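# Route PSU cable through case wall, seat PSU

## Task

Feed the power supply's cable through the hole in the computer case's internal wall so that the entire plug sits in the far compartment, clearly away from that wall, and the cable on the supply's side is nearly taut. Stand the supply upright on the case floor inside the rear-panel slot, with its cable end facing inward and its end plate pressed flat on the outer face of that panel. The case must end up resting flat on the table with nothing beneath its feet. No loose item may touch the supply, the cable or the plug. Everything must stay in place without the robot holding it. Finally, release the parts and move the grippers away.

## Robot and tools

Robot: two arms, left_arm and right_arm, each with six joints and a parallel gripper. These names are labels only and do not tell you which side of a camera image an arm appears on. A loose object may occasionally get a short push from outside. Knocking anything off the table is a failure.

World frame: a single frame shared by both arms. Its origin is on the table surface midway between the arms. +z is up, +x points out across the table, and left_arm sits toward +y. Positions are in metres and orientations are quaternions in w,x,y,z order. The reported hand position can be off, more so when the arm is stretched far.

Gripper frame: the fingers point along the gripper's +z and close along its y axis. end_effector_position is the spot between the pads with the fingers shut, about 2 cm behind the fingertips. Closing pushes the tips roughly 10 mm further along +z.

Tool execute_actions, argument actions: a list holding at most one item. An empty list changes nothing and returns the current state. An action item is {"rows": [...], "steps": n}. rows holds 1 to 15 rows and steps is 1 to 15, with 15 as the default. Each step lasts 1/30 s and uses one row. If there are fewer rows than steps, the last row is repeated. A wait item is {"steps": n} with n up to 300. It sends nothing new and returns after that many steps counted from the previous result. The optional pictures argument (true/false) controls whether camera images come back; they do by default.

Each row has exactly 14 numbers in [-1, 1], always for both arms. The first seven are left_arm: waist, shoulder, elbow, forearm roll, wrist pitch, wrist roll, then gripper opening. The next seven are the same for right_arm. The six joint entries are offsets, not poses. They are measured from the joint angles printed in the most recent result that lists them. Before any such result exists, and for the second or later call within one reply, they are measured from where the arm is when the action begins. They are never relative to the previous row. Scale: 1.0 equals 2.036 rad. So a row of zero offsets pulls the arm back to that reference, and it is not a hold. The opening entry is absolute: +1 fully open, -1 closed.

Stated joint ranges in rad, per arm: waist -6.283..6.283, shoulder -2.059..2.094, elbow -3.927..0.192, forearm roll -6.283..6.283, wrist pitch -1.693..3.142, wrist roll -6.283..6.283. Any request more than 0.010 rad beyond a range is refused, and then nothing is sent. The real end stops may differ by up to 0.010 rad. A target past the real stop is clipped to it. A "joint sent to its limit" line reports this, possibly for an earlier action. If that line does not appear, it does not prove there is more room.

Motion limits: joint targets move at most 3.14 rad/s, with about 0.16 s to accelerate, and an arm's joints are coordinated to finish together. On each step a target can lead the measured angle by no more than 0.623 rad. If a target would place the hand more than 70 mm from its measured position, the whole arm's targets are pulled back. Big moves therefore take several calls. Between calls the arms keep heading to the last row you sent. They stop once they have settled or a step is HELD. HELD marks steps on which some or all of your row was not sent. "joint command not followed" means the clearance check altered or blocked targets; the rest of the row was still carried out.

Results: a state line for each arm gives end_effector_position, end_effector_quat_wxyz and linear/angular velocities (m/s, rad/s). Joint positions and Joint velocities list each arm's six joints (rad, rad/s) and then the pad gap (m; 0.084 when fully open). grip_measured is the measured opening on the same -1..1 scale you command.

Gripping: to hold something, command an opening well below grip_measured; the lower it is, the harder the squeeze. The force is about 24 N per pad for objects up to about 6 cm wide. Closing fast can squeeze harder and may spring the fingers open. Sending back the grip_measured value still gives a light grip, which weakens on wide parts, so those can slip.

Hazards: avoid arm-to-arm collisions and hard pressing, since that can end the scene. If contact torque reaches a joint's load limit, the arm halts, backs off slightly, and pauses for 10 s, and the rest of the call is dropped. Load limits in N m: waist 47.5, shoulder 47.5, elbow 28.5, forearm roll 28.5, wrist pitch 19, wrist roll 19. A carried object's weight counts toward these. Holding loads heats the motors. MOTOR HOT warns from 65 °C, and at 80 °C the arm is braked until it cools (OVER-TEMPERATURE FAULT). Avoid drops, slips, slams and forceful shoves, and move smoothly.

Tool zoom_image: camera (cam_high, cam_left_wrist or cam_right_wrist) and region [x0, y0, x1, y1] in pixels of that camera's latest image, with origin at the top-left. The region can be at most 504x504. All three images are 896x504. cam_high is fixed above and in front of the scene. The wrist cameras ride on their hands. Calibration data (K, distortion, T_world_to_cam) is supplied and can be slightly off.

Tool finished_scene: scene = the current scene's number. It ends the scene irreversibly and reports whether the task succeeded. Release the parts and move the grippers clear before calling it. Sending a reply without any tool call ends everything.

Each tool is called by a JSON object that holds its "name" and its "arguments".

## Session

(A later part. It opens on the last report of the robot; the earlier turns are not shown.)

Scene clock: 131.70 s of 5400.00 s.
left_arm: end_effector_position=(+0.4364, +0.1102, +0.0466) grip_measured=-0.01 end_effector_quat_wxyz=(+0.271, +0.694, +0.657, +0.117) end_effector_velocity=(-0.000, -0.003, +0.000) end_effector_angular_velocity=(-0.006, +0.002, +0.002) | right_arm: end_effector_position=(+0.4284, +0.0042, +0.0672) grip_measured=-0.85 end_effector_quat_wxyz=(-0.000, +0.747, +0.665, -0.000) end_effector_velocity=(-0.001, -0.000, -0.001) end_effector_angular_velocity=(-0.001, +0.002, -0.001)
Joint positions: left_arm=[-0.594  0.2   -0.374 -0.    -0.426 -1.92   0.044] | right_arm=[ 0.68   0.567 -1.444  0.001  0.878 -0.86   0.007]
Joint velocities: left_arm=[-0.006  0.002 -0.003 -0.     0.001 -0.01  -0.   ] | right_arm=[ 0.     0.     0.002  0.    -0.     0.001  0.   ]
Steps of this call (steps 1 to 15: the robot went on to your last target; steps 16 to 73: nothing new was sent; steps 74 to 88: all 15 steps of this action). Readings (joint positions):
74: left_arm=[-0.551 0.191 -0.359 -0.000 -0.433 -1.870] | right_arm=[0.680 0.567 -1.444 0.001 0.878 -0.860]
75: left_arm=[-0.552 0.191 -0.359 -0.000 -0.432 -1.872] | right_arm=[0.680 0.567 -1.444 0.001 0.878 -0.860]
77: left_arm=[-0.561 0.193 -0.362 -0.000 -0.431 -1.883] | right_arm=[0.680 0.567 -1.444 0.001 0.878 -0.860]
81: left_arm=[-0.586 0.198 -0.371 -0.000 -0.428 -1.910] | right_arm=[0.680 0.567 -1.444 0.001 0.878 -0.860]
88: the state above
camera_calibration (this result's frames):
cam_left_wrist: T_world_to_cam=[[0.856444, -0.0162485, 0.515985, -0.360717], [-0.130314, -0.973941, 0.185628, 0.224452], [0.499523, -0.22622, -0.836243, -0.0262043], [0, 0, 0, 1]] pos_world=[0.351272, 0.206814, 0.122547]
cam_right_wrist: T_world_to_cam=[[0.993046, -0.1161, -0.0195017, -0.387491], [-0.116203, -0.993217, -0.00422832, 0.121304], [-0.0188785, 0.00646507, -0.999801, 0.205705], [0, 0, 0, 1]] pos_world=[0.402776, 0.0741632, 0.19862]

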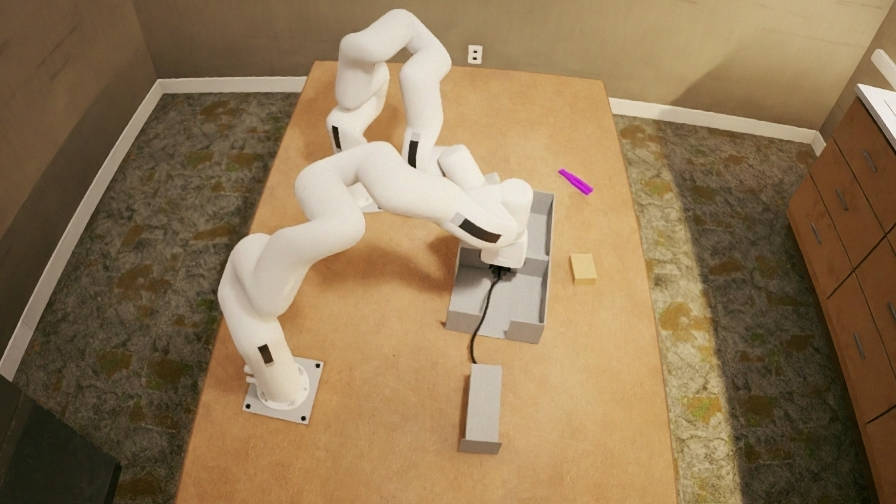

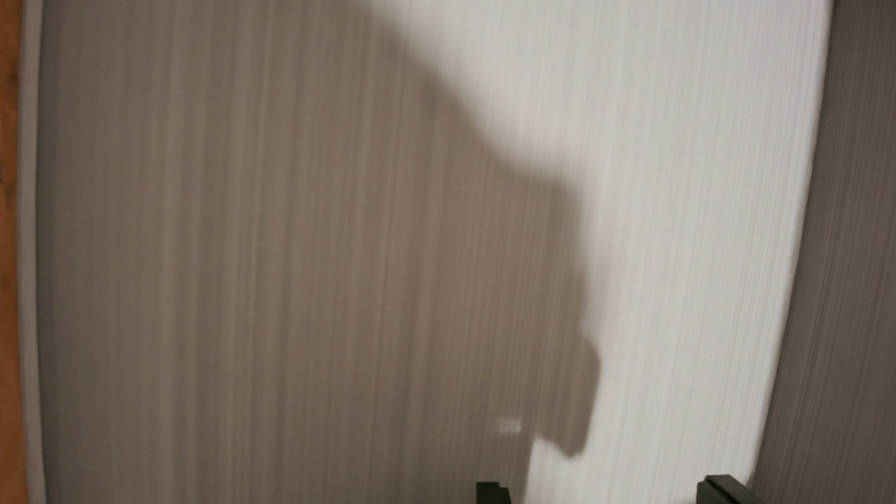

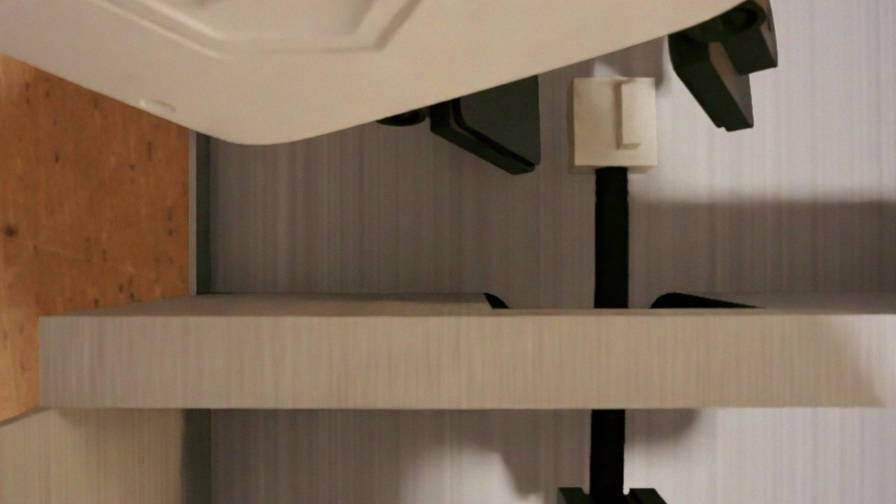

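Close left.

{"name": "execute_actions", "arguments": {"actions": [{"rows": [[0,0,0,0,0,0,-0.15, 0,0,0,0,0,0,-1],[0,0,0,0,0,0,-0.3, 0,0,0,0,0,0,-1],[0,0,0,0,0,0,-0.45, 0,0,0,0,0,0,-1],[0,0,0,0,0,0,-0.6, 0,0,0,0,0,0,-1],[0,0,0,0,0,0,-0.75, 0,0,0,0,0,0,-1],[0,0,0,0,0,0,-0.9, 0,0,0,0,0,0,-1],[0,0,0,0,0,0,-1, 0,0,0,0,0,0,-1]], "steps": 15}]}}

Scene clock: 134.43 s of 5400.00 s.
left_arm: end_effector_position=(+0.4364, +0.1101, +0.0466) grip_measured=-0.59 end_effector_quat_wxyz=(+0.271, +0.694, +0.657, +0.117) end_effector_velocity=(+0.000, +0.000, +0.000) end_effector_angular_velocity=(-0.001, -0.000, +0.002) | right_arm: end_effector_position=(+0.4284, +0.0043, +0.0673) grip_measured=-0.85 end_effector_quat_wxyz=(-0.000, +0.747, +0.665, -0.000) end_effector_velocity=(+0.000, +0.000, +0.001) end_effector_angular_velocity=(+0.000, -0.001, -0.000)
Joint positions: left_arm=[-0.594  0.2   -0.374 -0.    -0.426 -1.92   0.018] | right_arm=[ 0.68   0.567 -1.444  0.001  0.877 -0.86   0.007]
Joint velocities: left_arm=[ 0.001 -0.    -0.001  0.     0.    -0.001  0.   ] | right_arm=[ 0.    -0.001 -0.    -0.     0.     0.    -0.   ]
Steps of this call (steps 1 to 15: the robot went on to your last target; steps 16 to 67: nothing new was sent; steps 68 to 82: all 15 steps of this action). Readings (joint positions):
68: left_arm=[-0.595 0.200 -0.374 -0.000 -0.426 -1.921] | right_arm=[0.680 0.567 -1.444 0.001 0.878 -0.860]
69: left_arm=[-0.595 0.200 -0.374 -0.000 -0.426 -1.921] | right_arm=[0.680 0.567 -1.444 0.001 0.878 -0.860]
71: left_arm=[-0.594 0.200 -0.374 -0.000 -0.426 -1.921] | right_arm=[0.680 0.567 -1.444 0.001 0.878 -0.860]
75: left_arm=[-0.594 0.200 -0.374 -0.000 -0.426 -1.920] | right_arm=[0.680 0.567 -1.444 0.001 0.877 -0.860]
82: the state above
camera_calibration (this result's frames):
cam_left_wrist: T_world_to_cam=[[0.856415, -0.0163338, 0.51603, -0.360709], [-0.130432, -0.973923, 0.18564, 0.224453], [0.499541, -0.226292, -0.836212, -0.026203], [0, 0, 0, 1]] pos_world=[0.351281, 0.206779, 0.122558]
cam_right_wrist: T_world_to_cam=[[0.993054, -0.116052, -0.0193947, -0.387511], [-0.116156, -0.993221, -0.00435309, 0.121359], [-0.0187581, 0.00657568, -0.999802, 0.205698], [0, 0, 0, 1]] pos_world=[0.402775, 0.0742127, 0.19867]

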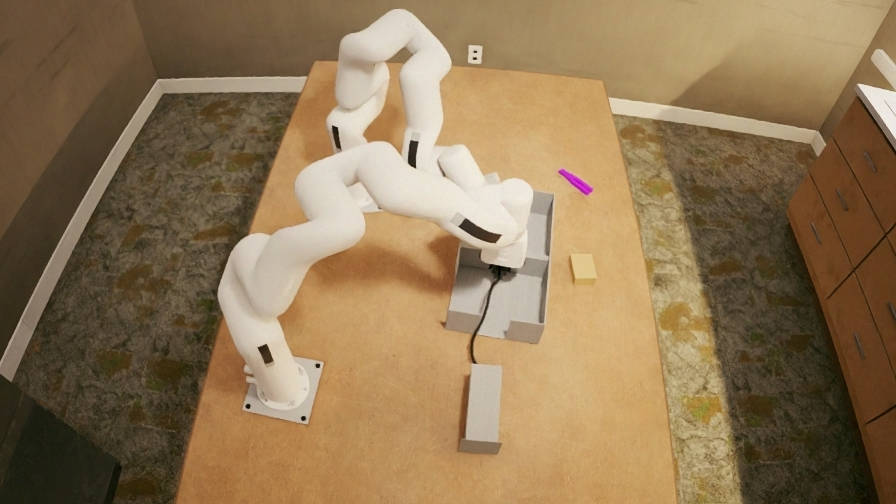

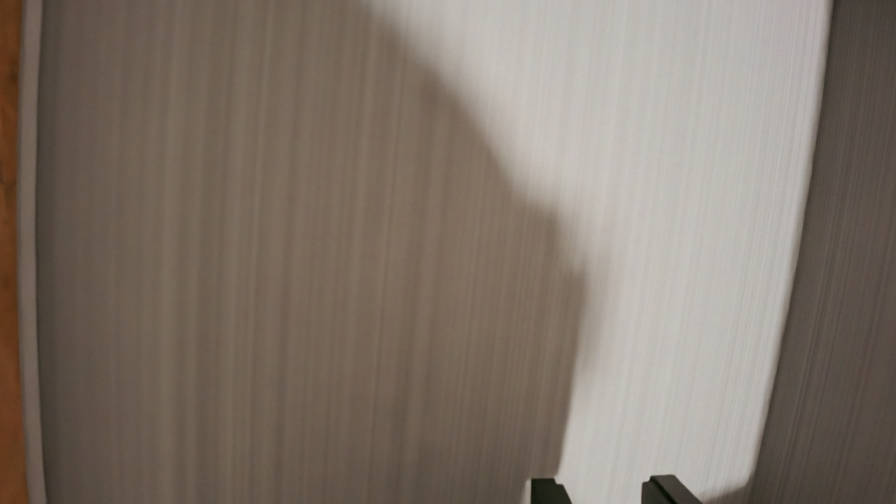

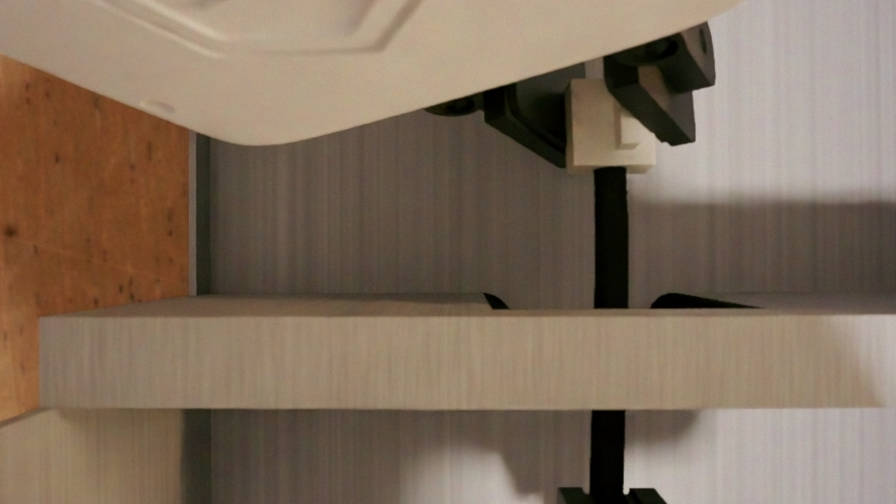

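{"name": "execute_actions", "arguments": {"actions": [{"rows": [[0,0,0,0,0,0,-1, 0,0,0,0,0,0,-0.7],[0,0,0,0,0,0,-1, 0,0,0,0,0,0,-0.5],[0,0,0,0,0,0,-1, 0,0,0,0,0,0,-0.3],[0,0,0,0,0,0,-1, 0,0,0,0,0,0,0],[0,0,0,0,0,0,-1, 0,0,0,0,0,0,0],[0,0,0,0,0,0,-1, 0,0,0,0,0,0,0],[0,0,0,0,0,0,-1, 0,0,0,0,0,0,0],[0,0,0,0,0,0,-1, -0.008,-0.0181,0.0116,0,0.0065,-0.0082,0],[0,0,0,0,0,0,-1, -0.0159,-0.0361,0.0232,0,0.013,-0.0164,0],[0,0,0,0,0,0,-1, -0.0239,-0.0542,0.0347,0,0.0195,-0.0246,0],[0,0,0,0,0,0,-1, -0.0318,-0.0723,0.0463,0,0.026,-0.0328,0],[0,0,0,0,0,0,-1, -0.0398,-0.0903,0.0579,0,0.0324,-0.0409,0],[0,0,0,0,0,0,-1, -0.0477,-0.1084,0.0695,0,0.0389,-0.0491,0],[0,0,0,0,0,0,-1, -0.0557,-0.1264,0.081,0,0.0454,-0.0573,0],[0,0,0,0,0,0,-1, -0.0636,-0.1445,0.0926,0,0.0519,-0.0655,0]], "steps": 15}], "pictures": false}}

{"name": "execute_actions", "arguments": {"actions": [{"steps": 15}], "pictures": false}}

{"name": "execute_actions", "arguments": {"actions": [{"rows": [[0,0,0,0,0,0,-1, -0.2611,-0.1684,0.0639,0,0.1045,-0.3063,1]], "steps": 15}], "pictures": false}}

{"name": "execute_actions", "arguments": {"actions": [{"steps": 35}]}}

Scene clock: 146.70 s of 5400.00 s.
left_arm: end_effector_position=(+0.4364, +0.1102, +0.0466) grip_measured=-0.59 end_effector_quat_wxyz=(+0.271, +0.694, +0.657, +0.117) end_effector_velocity=(+0.000, -0.000, +0.000) end_effector_angular_velocity=(+0.001, -0.001, -0.002) | right_arm: end_effector_position=(+0.4278, -0.0370, +0.1077) grip_measured=-0.01 end_effector_quat_wxyz=(-0.000, +0.746, +0.666, +0.000) end_effector_velocity=(-0.005, -0.277, +0.288) end_effector_angular_velocity=(+0.039, -0.066, -0.012)
Joint positions: left_arm=[-0.594  0.2   -0.374 -0.    -0.426 -1.92   0.018] | right_arm=[ 0.621  0.432 -1.358  0.001  0.926 -0.922  0.044]
Joint velocities: left_arm=[-0.001  0.    -0.     0.    -0.     0.002  0.   ] | right_arm=[-0.418 -0.936  0.545 -0.001  0.315 -0.405  0.   ]
Steps of this call (steps 1 to 15: the robot went on to your last target; steps 16 to 90: nothing new was sent; then 8.77 s passed at rest; steps 91 to 105: all 15 steps of this action). Readings (joint positions):
91: left_arm=[-0.594 0.200 -0.374 -0.000 -0.426 -1.920] | right_arm=[0.680 0.567 -1.444 0.001 0.878 -0.860]
92: left_arm=[-0.594 0.200 -0.374 -0.000 -0.426 -1.920] | right_arm=[0.680 0.567 -1.444 0.001 0.878 -0.860]
94: left_arm=[-0.594 0.200 -0.374 -0.000 -0.426 -1.920] | right_arm=[0.680 0.567 -1.444 0.001 0.878 -0.860]
98: left_arm=[-0.594 0.200 -0.374 -0.000 -0.426 -1.920] | right_arm=[0.680 0.567 -1.444 0.001 0.878 -0.860]
105: the state above

Scene clock: 147.20 s of 5400.00 s.
left_arm: end_effector_position=(+0.4364, +0.1101, +0.0466) grip_measured=-0.59 end_effector_quat_wxyz=(+0.271, +0.694, +0.657, +0.117) end_effector_velocity=(-0.000, -0.000, -0.000) end_effector_angular_velocity=(-0.000, +0.000, +0.000) | right_arm: end_effector_position=(+0.4178, -0.0852, +0.1486) grip_measured=-0.01 end_effector_quat_wxyz=(-0.001, +0.745, +0.667, -0.001) end_effector_velocity=(+0.001, -0.003, +0.007) end_effector_angular_velocity=(+0.004, -0.008, -0.002)
Joint positions: left_arm=[-0.594  0.2   -0.374 -0.    -0.426 -1.92   0.018] | right_arm=[ 0.552  0.275 -1.256  0.001  0.983 -0.993  0.044]
Joint velocities: left_arm=[-0.  0.  0. -0. -0. -0. -0.] | right_arm=[-0.007 -0.015  0.003  0.     0.004 -0.005 -0.   ]
Steps of this call (steps 1 to 15: the robot went on to your last target). Readings (joint positions):
1: left_arm=[-0.594 0.200 -0.374 -0.000 -0.426 -1.920] | right_arm=[0.607 0.400 -1.339 0.001 0.937 -0.935]
2: left_arm=[-0.594 0.200 -0.374 -0.000 -0.426 -1.920] | right_arm=[0.593 0.370 -1.321 0.001 0.947 -0.949]
4: left_arm=[-0.594 0.200 -0.374 -0.000 -0.426 -1.920] | right_arm=[0.571 0.320 -1.290 0.001 0.965 -0.970]
8: left_arm=[-0.594 0.200 -0.374 -0.000 -0.426 -1.920] | right_arm=[0.556 0.284 -1.264 0.001 0.979 -0.988]
15: the state above

Scene clock: 147.70 s of 5400.00 s.
left_arm: end_effector_position=(+0.4364, +0.1101, +0.0466) grip_measured=-0.59 end_effector_quat_wxyz=(+0.271, +0.694, +0.657, +0.117) end_effector_velocity=(+0.000, +0.000, +0.000) end_effector_angular_velocity=(-0.000, -0.001, +0.000) | right_arm: end_effector_position=(+0.4292, -0.2374, +0.2069) grip_measured=+1.00 end_effector_quat_wxyz=(-0.001, +0.729, +0.685, -0.000) end_effector_velocity=(-0.039, -0.359, +0.131) end_effector_angular_velocity=(+0.001, -0.001, +0.119)
Joint positions: left_arm=[-0.594  0.2   -0.374 -0.    -0.426 -1.92   0.018] | right_arm=[ 0.263  0.088 -1.186  0.001  1.098 -1.332  0.084]
Joint velocities: left_arm=[ 0.     0.    -0.001 -0.    -0.     0.    -0.   ] | right_arm=[-0.701 -0.453  0.172 -0.001  0.28  -0.819  0.   ]
Steps of this call (steps 1 to 15: all 15 steps of this action). Readings (joint positions):
1: left_arm=[-0.594 0.200 -0.374 -0.000 -0.426 -1.920] | right_arm=[0.552 0.274 -1.256 0.001 0.983 -0.993]
2: left_arm=[-0.594 0.200 -0.374 -0.000 -0.426 -1.920] | right_arm=[0.549 0.273 -1.255 0.001 0.984 -0.998]
4: left_arm=[-0.594 0.200 -0.374 -0.000 -0.426 -1.920] | right_arm=[0.522 0.254 -1.245 0.001 0.997 -1.036]
8: left_arm=[-0.594 0.200 -0.374 -0.000 -0.426 -1.920] | right_arm=[0.424 0.192 -1.226 0.001 1.034 -1.143]
15: the state above

Scene clock: 148.87 s of 5400.00 s.
left_arm: end_effector_position=(+0.4364, +0.1101, +0.0466) grip_measured=-0.59 end_effector_quat_wxyz=(+0.271, +0.694, +0.657, +0.117) end_effector_velocity=(+0.000, +0.000, +0.000) end_effector_angular_velocity=(-0.000, +0.000, +0.001) | right_arm: end_effector_position=(+0.3984, -0.3541, +0.2488) grip_measured=+1.00 end_effector_quat_wxyz=(-0.001, +0.714, +0.700, -0.000) end_effector_velocity=(+0.000, -0.000, +0.000) end_effector_angular_velocity=(+0.000, -0.000, -0.001)
Joint positions: left_arm=[-0.594  0.2   -0.374 -0.    -0.426 -1.92   0.018] | right_arm=[ 0.021 -0.068 -1.126  0.001  1.195 -1.617  0.084]
Joint velocities: left_arm=[ 0.    -0.    -0.     0.     0.001 -0.    -0.   ] | right_arm=[-0.001 -0.    -0.     0.    -0.     0.    -0.   ]
Steps of this call (steps 1 to 30: the robot went on to your last target; steps 31 to 35: nothing new was sent). Readings (joint positions):
1: left_arm=[-0.594 0.200 -0.374 -0.000 -0.426 -1.920] | right_arm=[0.239 0.073 -1.180 0.001 1.108 -1.359]
2: left_arm=[-0.594 0.200 -0.374 -0.000 -0.426 -1.920] | right_arm=[0.216 0.058 -1.174 0.001 1.117 -1.387]
4: left_arm=[-0.594 0.200 -0.374 -0.000 -0.426 -1.920] | right_arm=[0.168 0.027 -1.162 0.001 1.136 -1.443]
8: left_arm=[-0.594 0.200 -0.374 -0.000 -0.426 -1.920] | right_arm=[0.075 -0.033 -1.140 0.001 1.173 -1.552]
35: the state above
All arms were judged still, so your last target was given up. Only a new action makes them travel on or press farther. Fingers that are still opening or closing keep moving.
camera_calibration (this result's frames):
cam_left_wrist: T_world_to_cam=[[0.856415, -0.0163322, 0.51603, -0.360709], [-0.13043, -0.973923, 0.18564, 0.224453], [0.499541, -0.226291, -0.836212, -0.0262032], [0, 0, 0, 1]] pos_world=[0.351281, 0.206779, 0.122558]
cam_right_wrist: T_world_to_cam=[[0.999603, -0.0196337, -0.0202304, -0.364009], [-0.01974, -0.999792, -0.00506668, -0.277841], [-0.0201267, 0.00546402, -0.999783, 0.389136], [0, 0, 0, 1]] pos_world=[0.366212, -0.287056, 0.380279]

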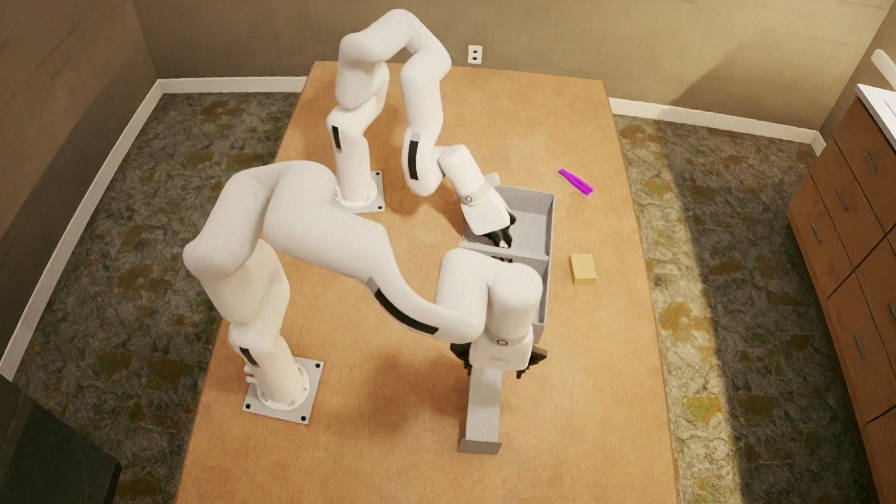

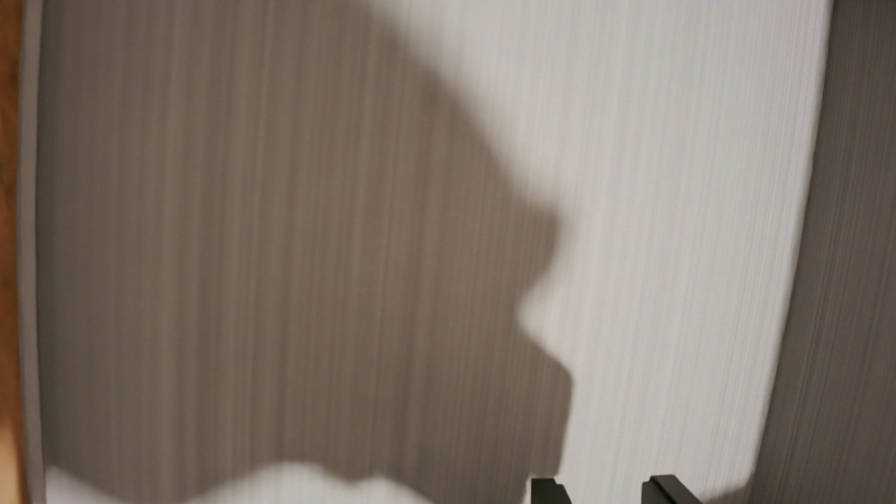

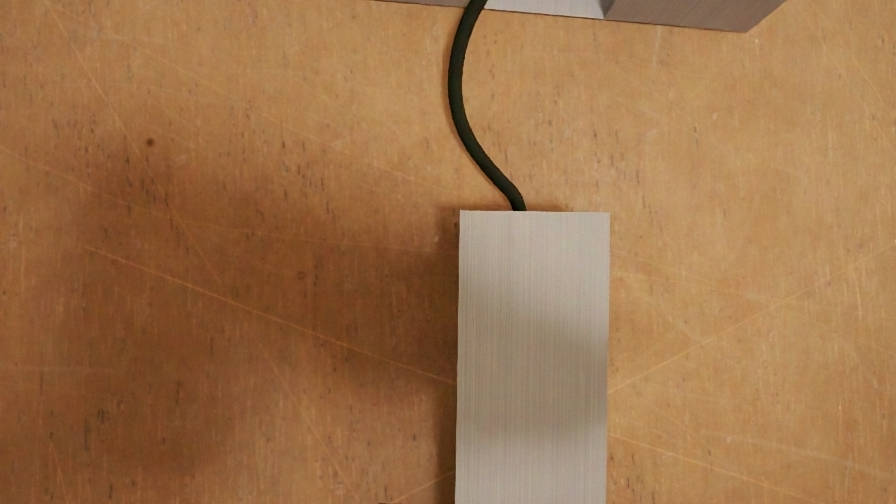

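{"name": "execute_actions", "arguments": {"actions": [{"rows": [[0,0,0,0,0,0,-1, -0.001,0.0066,0.0133,0,-0.02,0.0004,1],[0,0,0,0,0,0,-1, -0.002,0.0131,0.0267,0,-0.04,0.0008,1],[0,0,0,0,0,0,-1, -0.003,0.0197,0.04,0,-0.06,0.0012,1],[0,0,0,0,0,0,-1, -0.004,0.0263,0.0534,0,-0.08,0.0016,1],[0,0,0,0,0,0,-1, -0.005,0.0329,0.0667,0,-0.1,0.002,1],[0,0,0,0,0,0,-1, -0.006,0.0394,0.0801,0,-0.12,0.0024,1],[0,0,0,0,0,0,-1, -0.006,0.046,0.0934,0,-0.1399,0.0028,1],[0,0,0,0,0,0,-1, -0.006,0.0567,0.1002,0,-0.1574,0.0028,1],[0,0,0,0,0,0,-1, -0.006,0.0674,0.107,0,-0.1749,0.0028,1],[0,0,0,0,0,0,-1, -0.006,0.0781,0.1138,0,-0.1924,0.0028,1],[0,0,0,0,0,0,-1, -0.006,0.0888,0.1206,0,-0.2099,0.0028,1],[0,0,0,0,0,0,-1, -0.006,0.1017,0.1243,0,-0.2264,0.0028,1],[0,0,0,0,0,0,-1, -0.006,0.1145,0.1279,0,-0.2429,0.0028,1],[0,0,0,0,0,0,-1, -0.006,0.1274,0.1316,0,-0.2594,0.0028,1],[0,0,0,0,0,0,-1, -0.006,0.1402,0.1352,0,-0.2759,0.0028,1]], "steps": 15}], "pictures": false}}

{"name": "execute_actions", "arguments": {"actions": [{"steps": 20}], "pictures": false}}

{"name": "execute_actions", "arguments": {"actions": [{"rows": [[0,0,0,0,0,0,-1, 0,0,0,0,0,0,0.8],[0,0,0,0,0,0,-1, 0,0,0,0,0,0,0.6],[0,0,0,0,0,0,-1, 0,0,0,0,0,0,0.4],[0,0,0,0,0,0,-1, 0,0,0,0,0,0,0.2],[0,0,0,0,0,0,-1, 0,0,0,0,0,0,0],[0,0,0,0,0,0,-1, 0,0,0,0,0,0,-0.2],[0,0,0,0,0,0,-1, 0,0,0,0,0,0,-0.4]], "steps": 15}]}}

Scene clock: 162.37 s of 5400.00 s.
left_arm: end_effector_position=(+0.4364, +0.1101, +0.0466) grip_measured=-0.59 end_effector_quat_wxyz=(+0.271, +0.694, +0.657, +0.117) end_effector_velocity=(-0.000, -0.000, -0.000) end_effector_angular_velocity=(+0.001, +0.000, -0.002) | right_arm: end_effector_position=(+0.3983, -0.3596, +0.1083) grip_measured=+1.00 end_effector_quat_wxyz=(-0.001, +0.720, +0.694, -0.001) end_effector_velocity=(-0.000, -0.002, -0.373) end_effector_angular_velocity=(-0.002, -0.009, -0.009)
Joint positions: left_arm=[-0.594  0.2   -0.374 -0.    -0.426 -1.92   0.018] | right_arm=[ 0.009  0.104 -0.899  0.001  0.798 -1.611  0.084]
Joint velocities: left_arm=[-0.     0.    -0.     0.     0.001  0.002 -0.   ] | right_arm=[-0.004  0.695  0.362 -0.    -1.066  0.004 -0.   ]
Steps of this call (steps 1 to 90: nothing new was sent; then 10.00 s passed at rest; steps 91 to 105: all 15 steps of this action). Readings (joint positions):
91: left_arm=[-0.594 0.200 -0.374 -0.000 -0.426 -1.920] | right_arm=[0.021 -0.068 -1.126 0.001 1.195 -1.617]
92: left_arm=[-0.594 0.200 -0.374 -0.000 -0.426 -1.920] | right_arm=[0.020 -0.067 -1.124 0.001 1.191 -1.617]
94: left_arm=[-0.594 0.200 -0.374 -0.000 -0.426 -1.920] | right_arm=[0.019 -0.059 -1.108 0.001 1.162 -1.616]
98: left_arm=[-0.594 0.200 -0.374 -0.000 -0.426 -1.920] | right_arm=[0.013 -0.019 -1.027 0.001 1.047 -1.614]
105: the state above

Scene clock: 163.03 s of 5400.00 s.
left_arm: end_effector_position=(+0.4364, +0.1101, +0.0466) grip_measured=-0.59 end_effector_quat_wxyz=(+0.271, +0.694, +0.657, +0.117) end_effector_velocity=(+0.001, -0.001, +0.001) end_effector_angular_velocity=(-0.000, -0.002, -0.001) | right_arm: end_effector_position=(+0.3962, -0.3596, +0.0518) grip_measured=+1.00 end_effector_quat_wxyz=(-0.000, +0.720, +0.694, +0.000) end_effector_velocity=(-0.002, +0.000, -0.003) end_effector_angular_velocity=(+0.001, +0.005, -0.001)
Joint positions: left_arm=[-0.594  0.2   -0.374 -0.    -0.426 -1.92   0.018] | right_arm=[ 0.008  0.217 -0.851  0.001  0.634 -1.611  0.084]
Joint velocities: left_arm=[-0.001 -0.    -0.002 -0.    -0.     0.001  0.   ] | right_arm=[-0.     0.004  0.003  0.    -0.002  0.    -0.   ]
Steps of this call (steps 1 to 20: the robot went on to your last target). Readings (joint positions):
1: left_arm=[-0.594 0.200 -0.374 -0.000 -0.426 -1.920] | right_arm=[0.009 0.128 -0.888 0.001 0.762 -1.611]
2: left_arm=[-0.594 0.200 -0.374 -0.000 -0.426 -1.920] | right_arm=[0.009 0.151 -0.878 0.001 0.729 -1.611]
4: left_arm=[-0.594 0.200 -0.374 -0.000 -0.426 -1.920] | right_arm=[0.009 0.187 -0.862 0.001 0.682 -1.611]
8: left_arm=[-0.594 0.200 -0.374 -0.000 -0.426 -1.920] | right_arm=[0.008 0.210 -0.854 0.001 0.646 -1.611]
20: the state above

Scene clock: 163.53 s of 5400.00 s.
left_arm: end_effector_position=(+0.4364, +0.1101, +0.0466) grip_measured=-0.59 end_effector_quat_wxyz=(+0.271, +0.694, +0.657, +0.117) end_effector_velocity=(+0.000, +0.000, +0.000) end_effector_angular_velocity=(+0.000, -0.001, +0.000) | right_arm: end_effector_position=(+0.3966, -0.3597, +0.0521) grip_measured=+0.50 end_effector_quat_wxyz=(+0.000, +0.720, +0.694, +0.001) end_effector_velocity=(+0.000, -0.000, +0.000) end_effector_angular_velocity=(+0.000, -0.000, -0.000)
Joint positions: left_arm=[-0.594  0.2   -0.374 -0.    -0.426 -1.92   0.018] | right_arm=[ 0.008  0.217 -0.852  0.001  0.634 -1.611  0.065]
Joint velocities: left_arm=[ 0.001 -0.    -0.001  0.    -0.     0.001 -0.   ] | right_arm=[ 0.     0.    -0.001  0.     0.001  0.     0.   ]
Steps of this call (steps 1 to 15: all 15 steps of this action). Readings (joint positions):
1: left_arm=[-0.594 0.200 -0.374 -0.000 -0.426 -1.920] | right_arm=[0.008 0.217 -0.851 0.001 0.634 -1.611]
2: left_arm=[-0.594 0.200 -0.374 -0.000 -0.426 -1.920] | right_arm=[0.008 0.217 -0.851 0.001 0.634 -1.611]
4: left_arm=[-0.594 0.200 -0.374 -0.000 -0.426 -1.920] | right_arm=[0.008 0.217 -0.852 0.001 0.633 -1.611]
8: left_arm=[-0.594 0.200 -0.374 -0.000 -0.426 -1.920] | right_arm=[0.008 0.217 -0.852 0.001 0.633 -1.611]
15: the state above
camera_calibration (this result's frames):
cam_left_wrist: T_world_to_cam=[[0.856415, -0.0163327, 0.51603, -0.360709], [-0.13043, -0.973923, 0.18564, 0.224453], [0.499541, -0.226291, -0.836212, -0.0262031], [0, 0, 0, 1]] pos_world=[0.351281, 0.206779, 0.122558]
cam_right_wrist: T_world_to_cam=[[0.999129, -0.0379813, -0.0172754, -0.372896], [-0.0380666, -0.999264, -0.0046391, -0.276995], [-0.0170865, 0.00529268, -0.99984, 0.191236], [0, 0, 0, 1]] pos_world=[0.365295, -0.291967, 0.183478]

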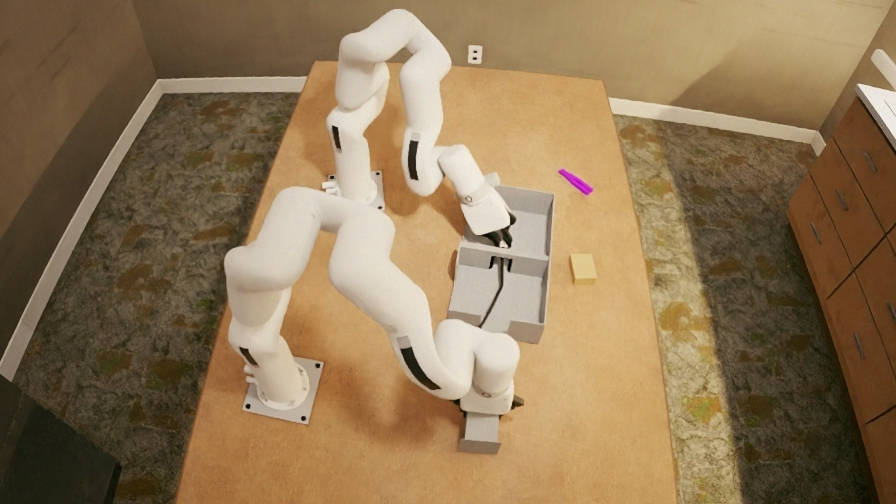

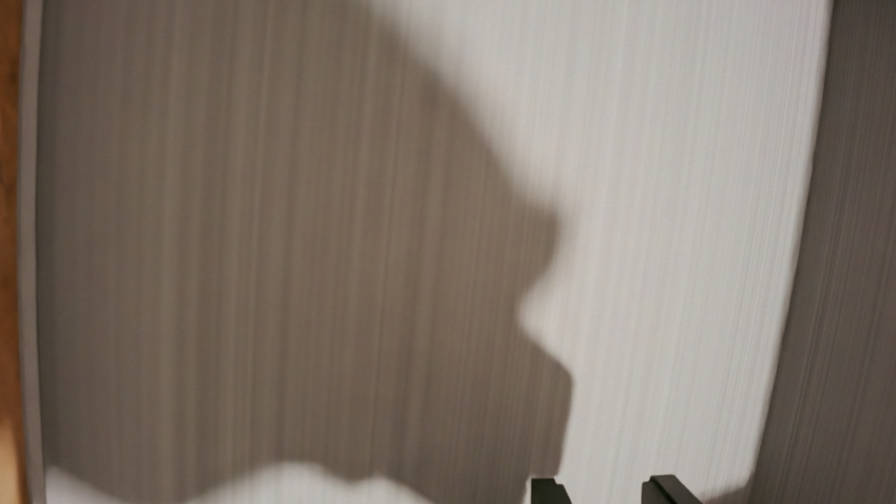

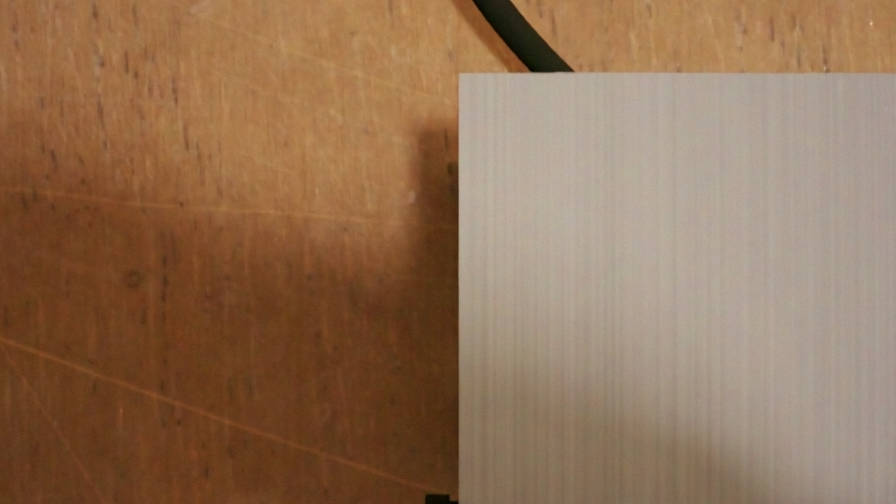

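{"name": "execute_actions", "arguments": {"actions": [{"rows": [[0,0,0,0,0,0,-1, 0,-0.0078,-0.0046,0,0.0125,0,-0.4],[0,0,0,0,0,0,-1, 0,-0.0156,-0.0093,0,0.0251,0,-0.4],[0,0,0,0,0,0,-1, 0,-0.0234,-0.0139,0,0.0376,0,-0.4],[0.0058,-0.0141,0.0005,0,0.0191,0.0058,-1, 0.0072,-0.0312,-0.0185,0,0.0502,0.0095,-0.4],[0.0116,-0.0282,0.0009,0,0.0382,0.0116,-1, 0.0143,-0.039,-0.0232,0,0.0627,0.019,-0.4],[0.0174,-0.0424,0.0014,0,0.0573,0.0174,-1, 0.0215,-0.0468,-0.0278,0,0.0753,0.0286,-0.4],[0.0232,-0.0565,0.0019,0,0.0764,0.0232,-1, 0.0287,-0.0545,-0.0324,0,0.0878,0.0381,-0.4],[0.0291,-0.0706,0.0023,0,0.0956,0.0291,-1, 0.0358,-0.0623,-0.0371,0,0.1003,0.0476,-0.4],[0.0349,-0.0847,0.0028,0,0.1147,0.0349,-1, 0.043,-0.0701,-0.0417,0,0.1129,0.0571,-0.4],[0.0407,-0.0989,0.0033,0,0.1338,0.0407,-1, 0.0502,-0.0779,-0.0463,0,0.1254,0.0667,-0.4],[0.0465,-0.113,0.0037,0,0.1529,0.0465,-1, 0.0573,-0.0857,-0.051,0,0.138,0.0762,-0.4],[0.0523,-0.1271,0.0042,0,0.172,0.0523,-1, 0.0645,-0.0935,-0.0556,0,0.1505,0.0857,-0.4]], "steps": 15}], "pictures": false}}

{"name": "execute_actions", "arguments": {"actions": [{"steps": 15}]}}

Scene clock: 176.80 s of 5400.00 s.
left_arm: end_effector_position=(+0.4416, +0.1485, +0.0815) grip_measured=-0.59 end_effector_quat_wxyz=(+0.228, +0.701, +0.664, +0.122) end_effector_velocity=(+0.005, +0.113, +0.114) end_effector_angular_velocity=(+0.166, +0.131, +0.045) | right_arm: end_effector_position=(+0.4032, -0.3100, +0.1435) grip_measured=+0.49 end_effector_quat_wxyz=(+0.000, +0.731, +0.682, +0.001) end_effector_velocity=(+0.001, +0.133, +0.193) end_effector_angular_velocity=(+0.005, -0.060, -0.061)
Joint positions: left_arm=[-0.509 -0.006 -0.368 -0.    -0.15  -1.836  0.018] | right_arm=[ 0.117  0.053 -0.949  0.001  0.895 -1.47   0.065]
Joint velocities: left_arm=[ 0.246 -0.6    0.009 -0.002  0.767  0.234  0.   ] | right_arm=[ 0.287 -0.322 -0.203  0.003  0.465  0.347  0.   ]
Steps of this call (steps 1 to 15: the robot went on to your last target; steps 16 to 90: nothing new was sent; then 9.77 s passed at rest; steps 91 to 105: all 15 steps of this action). Readings (joint positions):
91: left_arm=[-0.594 0.200 -0.374 -0.000 -0.426 -1.920] | right_arm=[0.008 0.217 -0.851 0.001 0.634 -1.611]
92: left_arm=[-0.594 0.200 -0.374 -0.000 -0.426 -1.920] | right_arm=[0.008 0.216 -0.852 0.001 0.638 -1.611]
94: left_arm=[-0.594 0.200 -0.374 -0.000 -0.426 -1.920] | right_arm=[0.008 0.207 -0.853 0.001 0.660 -1.611]
98: left_arm=[-0.578 0.161 -0.372 -0.000 -0.371 -1.904] | right_arm=[0.028 0.159 -0.882 0.001 0.736 -1.583]
105: the state above

Scene clock: 177.30 s of 5400.00 s.
left_arm: end_effector_position=(+0.4396, +0.1589, +0.0893) grip_measured=-0.59 end_effector_quat_wxyz=(+0.215, +0.704, +0.666, +0.122) end_effector_velocity=(+0.001, +0.001, +0.002) end_effector_angular_velocity=(+0.001, -0.001, -0.000) | right_arm: end_effector_position=(+0.4005, -0.2999, +0.1580) grip_measured=+0.49 end_effector_quat_wxyz=(-0.001, +0.735, +0.678, -0.001) end_effector_velocity=(+0.000, +0.001, +0.002) end_effector_angular_velocity=(+0.000, -0.002, -0.001)
Joint positions: left_arm=[-0.488 -0.058 -0.365 -0.    -0.077 -1.814  0.018] | right_arm=[ 0.139  0.027 -0.964  0.001  0.94  -1.437  0.065]
Joint velocities: left_arm=[ 0.002 -0.005 -0.001 -0.     0.004  0.002 -0.   ] | right_arm=[ 0.003 -0.004 -0.001  0.     0.003  0.004  0.   ]
Steps of this call (steps 1 to 15: the robot went on to your last target). Readings (joint positions):
1: left_arm=[-0.502 -0.023 -0.368 -0.000 -0.128 -1.830] | right_arm=[0.125 0.044 -0.955 0.001 0.908 -1.460]
2: left_arm=[-0.498 -0.034 -0.367 -0.000 -0.113 -1.825] | right_arm=[0.130 0.038 -0.959 0.001 0.917 -1.453]
4: left_arm=[-0.493 -0.047 -0.366 -0.000 -0.094 -1.819] | right_arm=[0.135 0.032 -0.961 0.001 0.929 -1.445]
8: left_arm=[-0.489 -0.055 -0.365 -0.000 -0.081 -1.815] | right_arm=[0.138 0.029 -0.962 0.001 0.938 -1.439]
15: the state above
camera_calibration (this result's frames):
cam_left_wrist: T_world_to_cam=[[0.893057, -0.0446919, 0.447719, -0.390198], [-0.1043, -0.988514, 0.10937, 0.262119], [0.437688, -0.144371, -0.88746, 0.0377085], [0, 0, 0, 1]] pos_world=[0.359304, 0.247114, 0.179496]
cam_right_wrist: T_world_to_cam=[[0.99649, -0.0810548, -0.0209309, -0.383983], [-0.0811668, -0.99669, -0.00455981, -0.19861], [-0.020492, 0.0062427, -0.999771, 0.298499], [0, 0, 0, 1]] pos_world=[0.372631, -0.23094, 0.289488]

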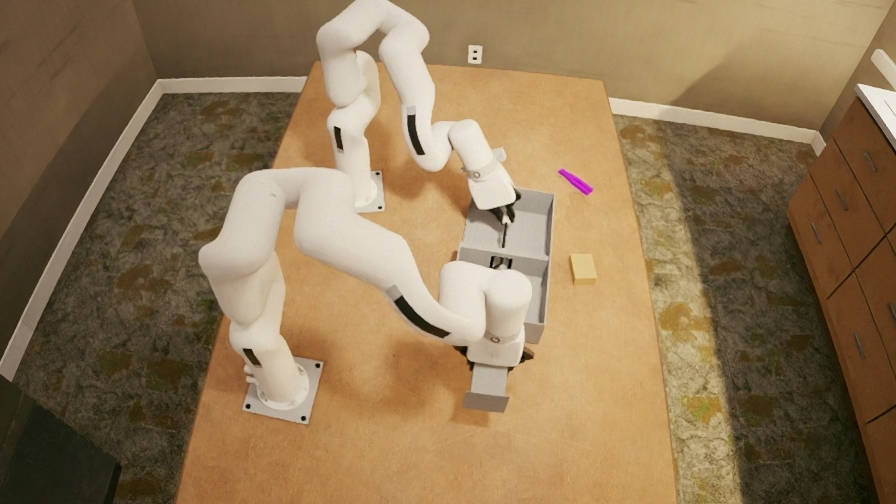

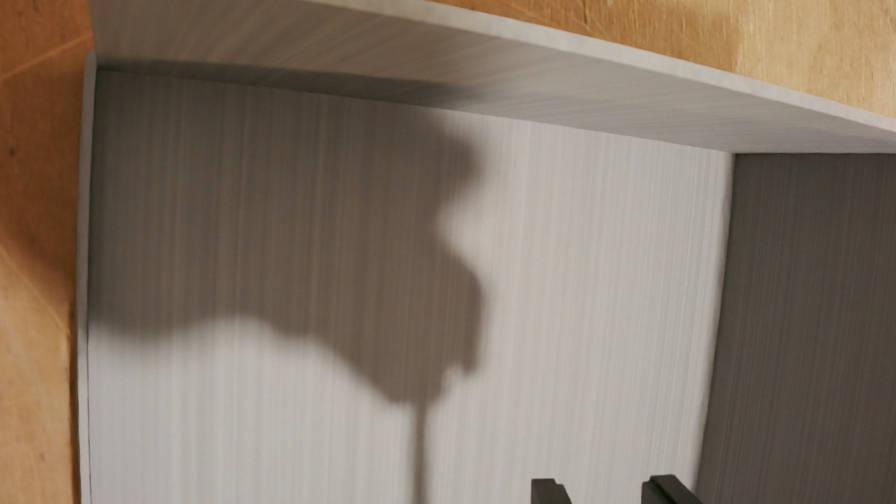

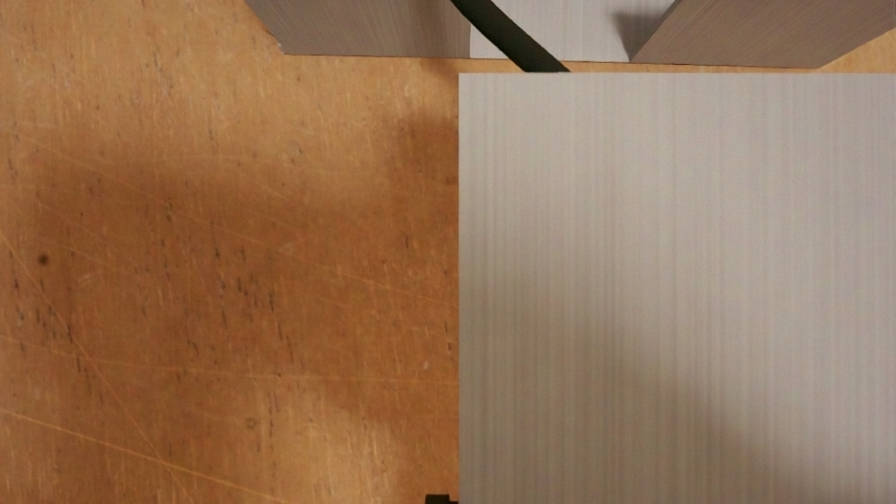

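{"name": "execute_actions", "arguments": {"actions": []}}

Scene clock: 186.43 s of 5400.00 s.
left_arm: end_effector_position=(+0.4397, +0.1590, +0.0896) grip_measured=-0.59 end_effector_quat_wxyz=(+0.215, +0.704, +0.666, +0.122) end_effector_velocity=(-0.000, +0.001, -0.001) end_effector_angular_velocity=(+0.001, +0.001, -0.001) | right_arm: end_effector_position=(+0.4007, -0.2997, +0.1584) grip_measured=+0.49 end_effector_quat_wxyz=(-0.001, +0.735, +0.678, -0.000) end_effector_velocity=(-0.001, -0.000, -0.001) end_effector_angular_velocity=(-0.000, +0.003, -0.001)
Joint positions: left_arm=[-0.488 -0.059 -0.365 -0.    -0.076 -1.814  0.018] | right_arm=[ 0.14   0.026 -0.965  0.001  0.94  -1.436  0.065]
Joint velocities: left_arm=[ 0.001 -0.     0.001  0.     0.     0.002  0.   ] | right_arm=[-0.     0.     0.002 -0.     0.     0.001 -0.   ]
Steps of this call (steps 1 to 15: the robot went on to your last target; steps 16 to 90: nothing new was sent; then 6.13 s passed at rest). Readings (joint positions):
1: left_arm=[-0.488 -0.058 -0.365 -0.000 -0.076 -1.814] | right_arm=[0.139 0.027 -0.964 0.001 0.940 -1.437]
2: left_arm=[-0.488 -0.058 -0.365 -0.000 -0.076 -1.814] | right_arm=[0.139 0.027 -0.965 0.001 0.940 -1.437]
4: left_arm=[-0.488 -0.058 -0.365 -0.000 -0.076 -1.814] | right_arm=[0.140 0.027 -0.965 0.001 0.940 -1.436]
8: left_arm=[-0.488 -0.059 -0.365 -0.000 -0.076 -1.814] | right_arm=[0.140 0.027 -0.965 0.001 0.940 -1.436]
90: the state above
All arms were judged still, so your last target was given up. Only a new action makes them travel on or press farther. Fingers that are still opening or closing keep moving.
camera_calibration (this result's frames):
cam_left_wrist: T_world_to_cam=[[0.892887, -0.0445032, 0.448076, -0.390424], [-0.104162, -0.988527, 0.109384, 0.262138], [0.438067, -0.14434, -0.887278, 0.0377238], [0, 0, 0, 1]] pos_world=[0.359384, 0.247201, 0.179737]
cam_right_wrist: T_world_to_cam=[[0.996521, -0.0808439, -0.0202324, -0.384159], [-0.0809539, -0.996707, -0.00467687, -0.19845], [-0.0197876, 0.00629849, -0.999784, 0.298645], [0, 0, 0, 1]] pos_world=[0.372667, -0.230734, 0.28988]

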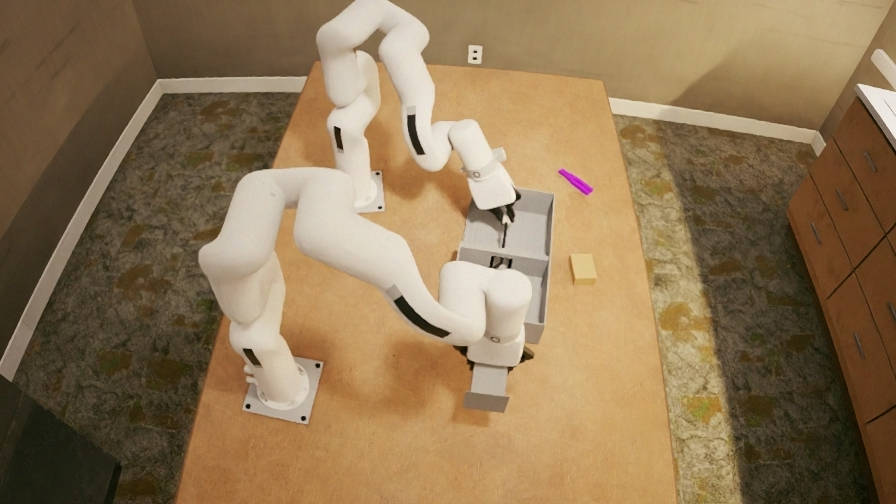

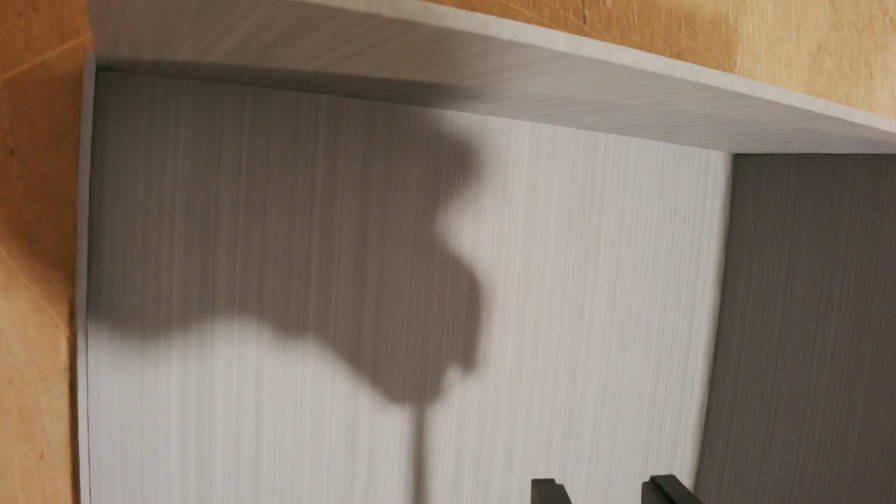

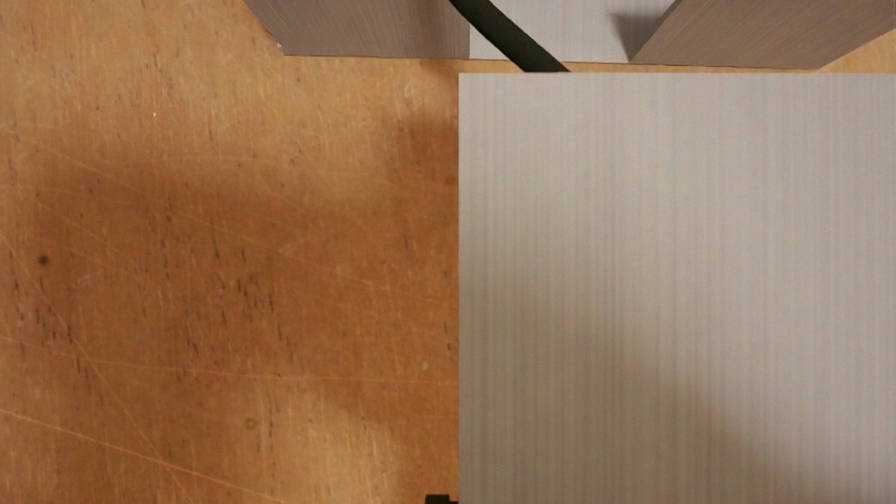

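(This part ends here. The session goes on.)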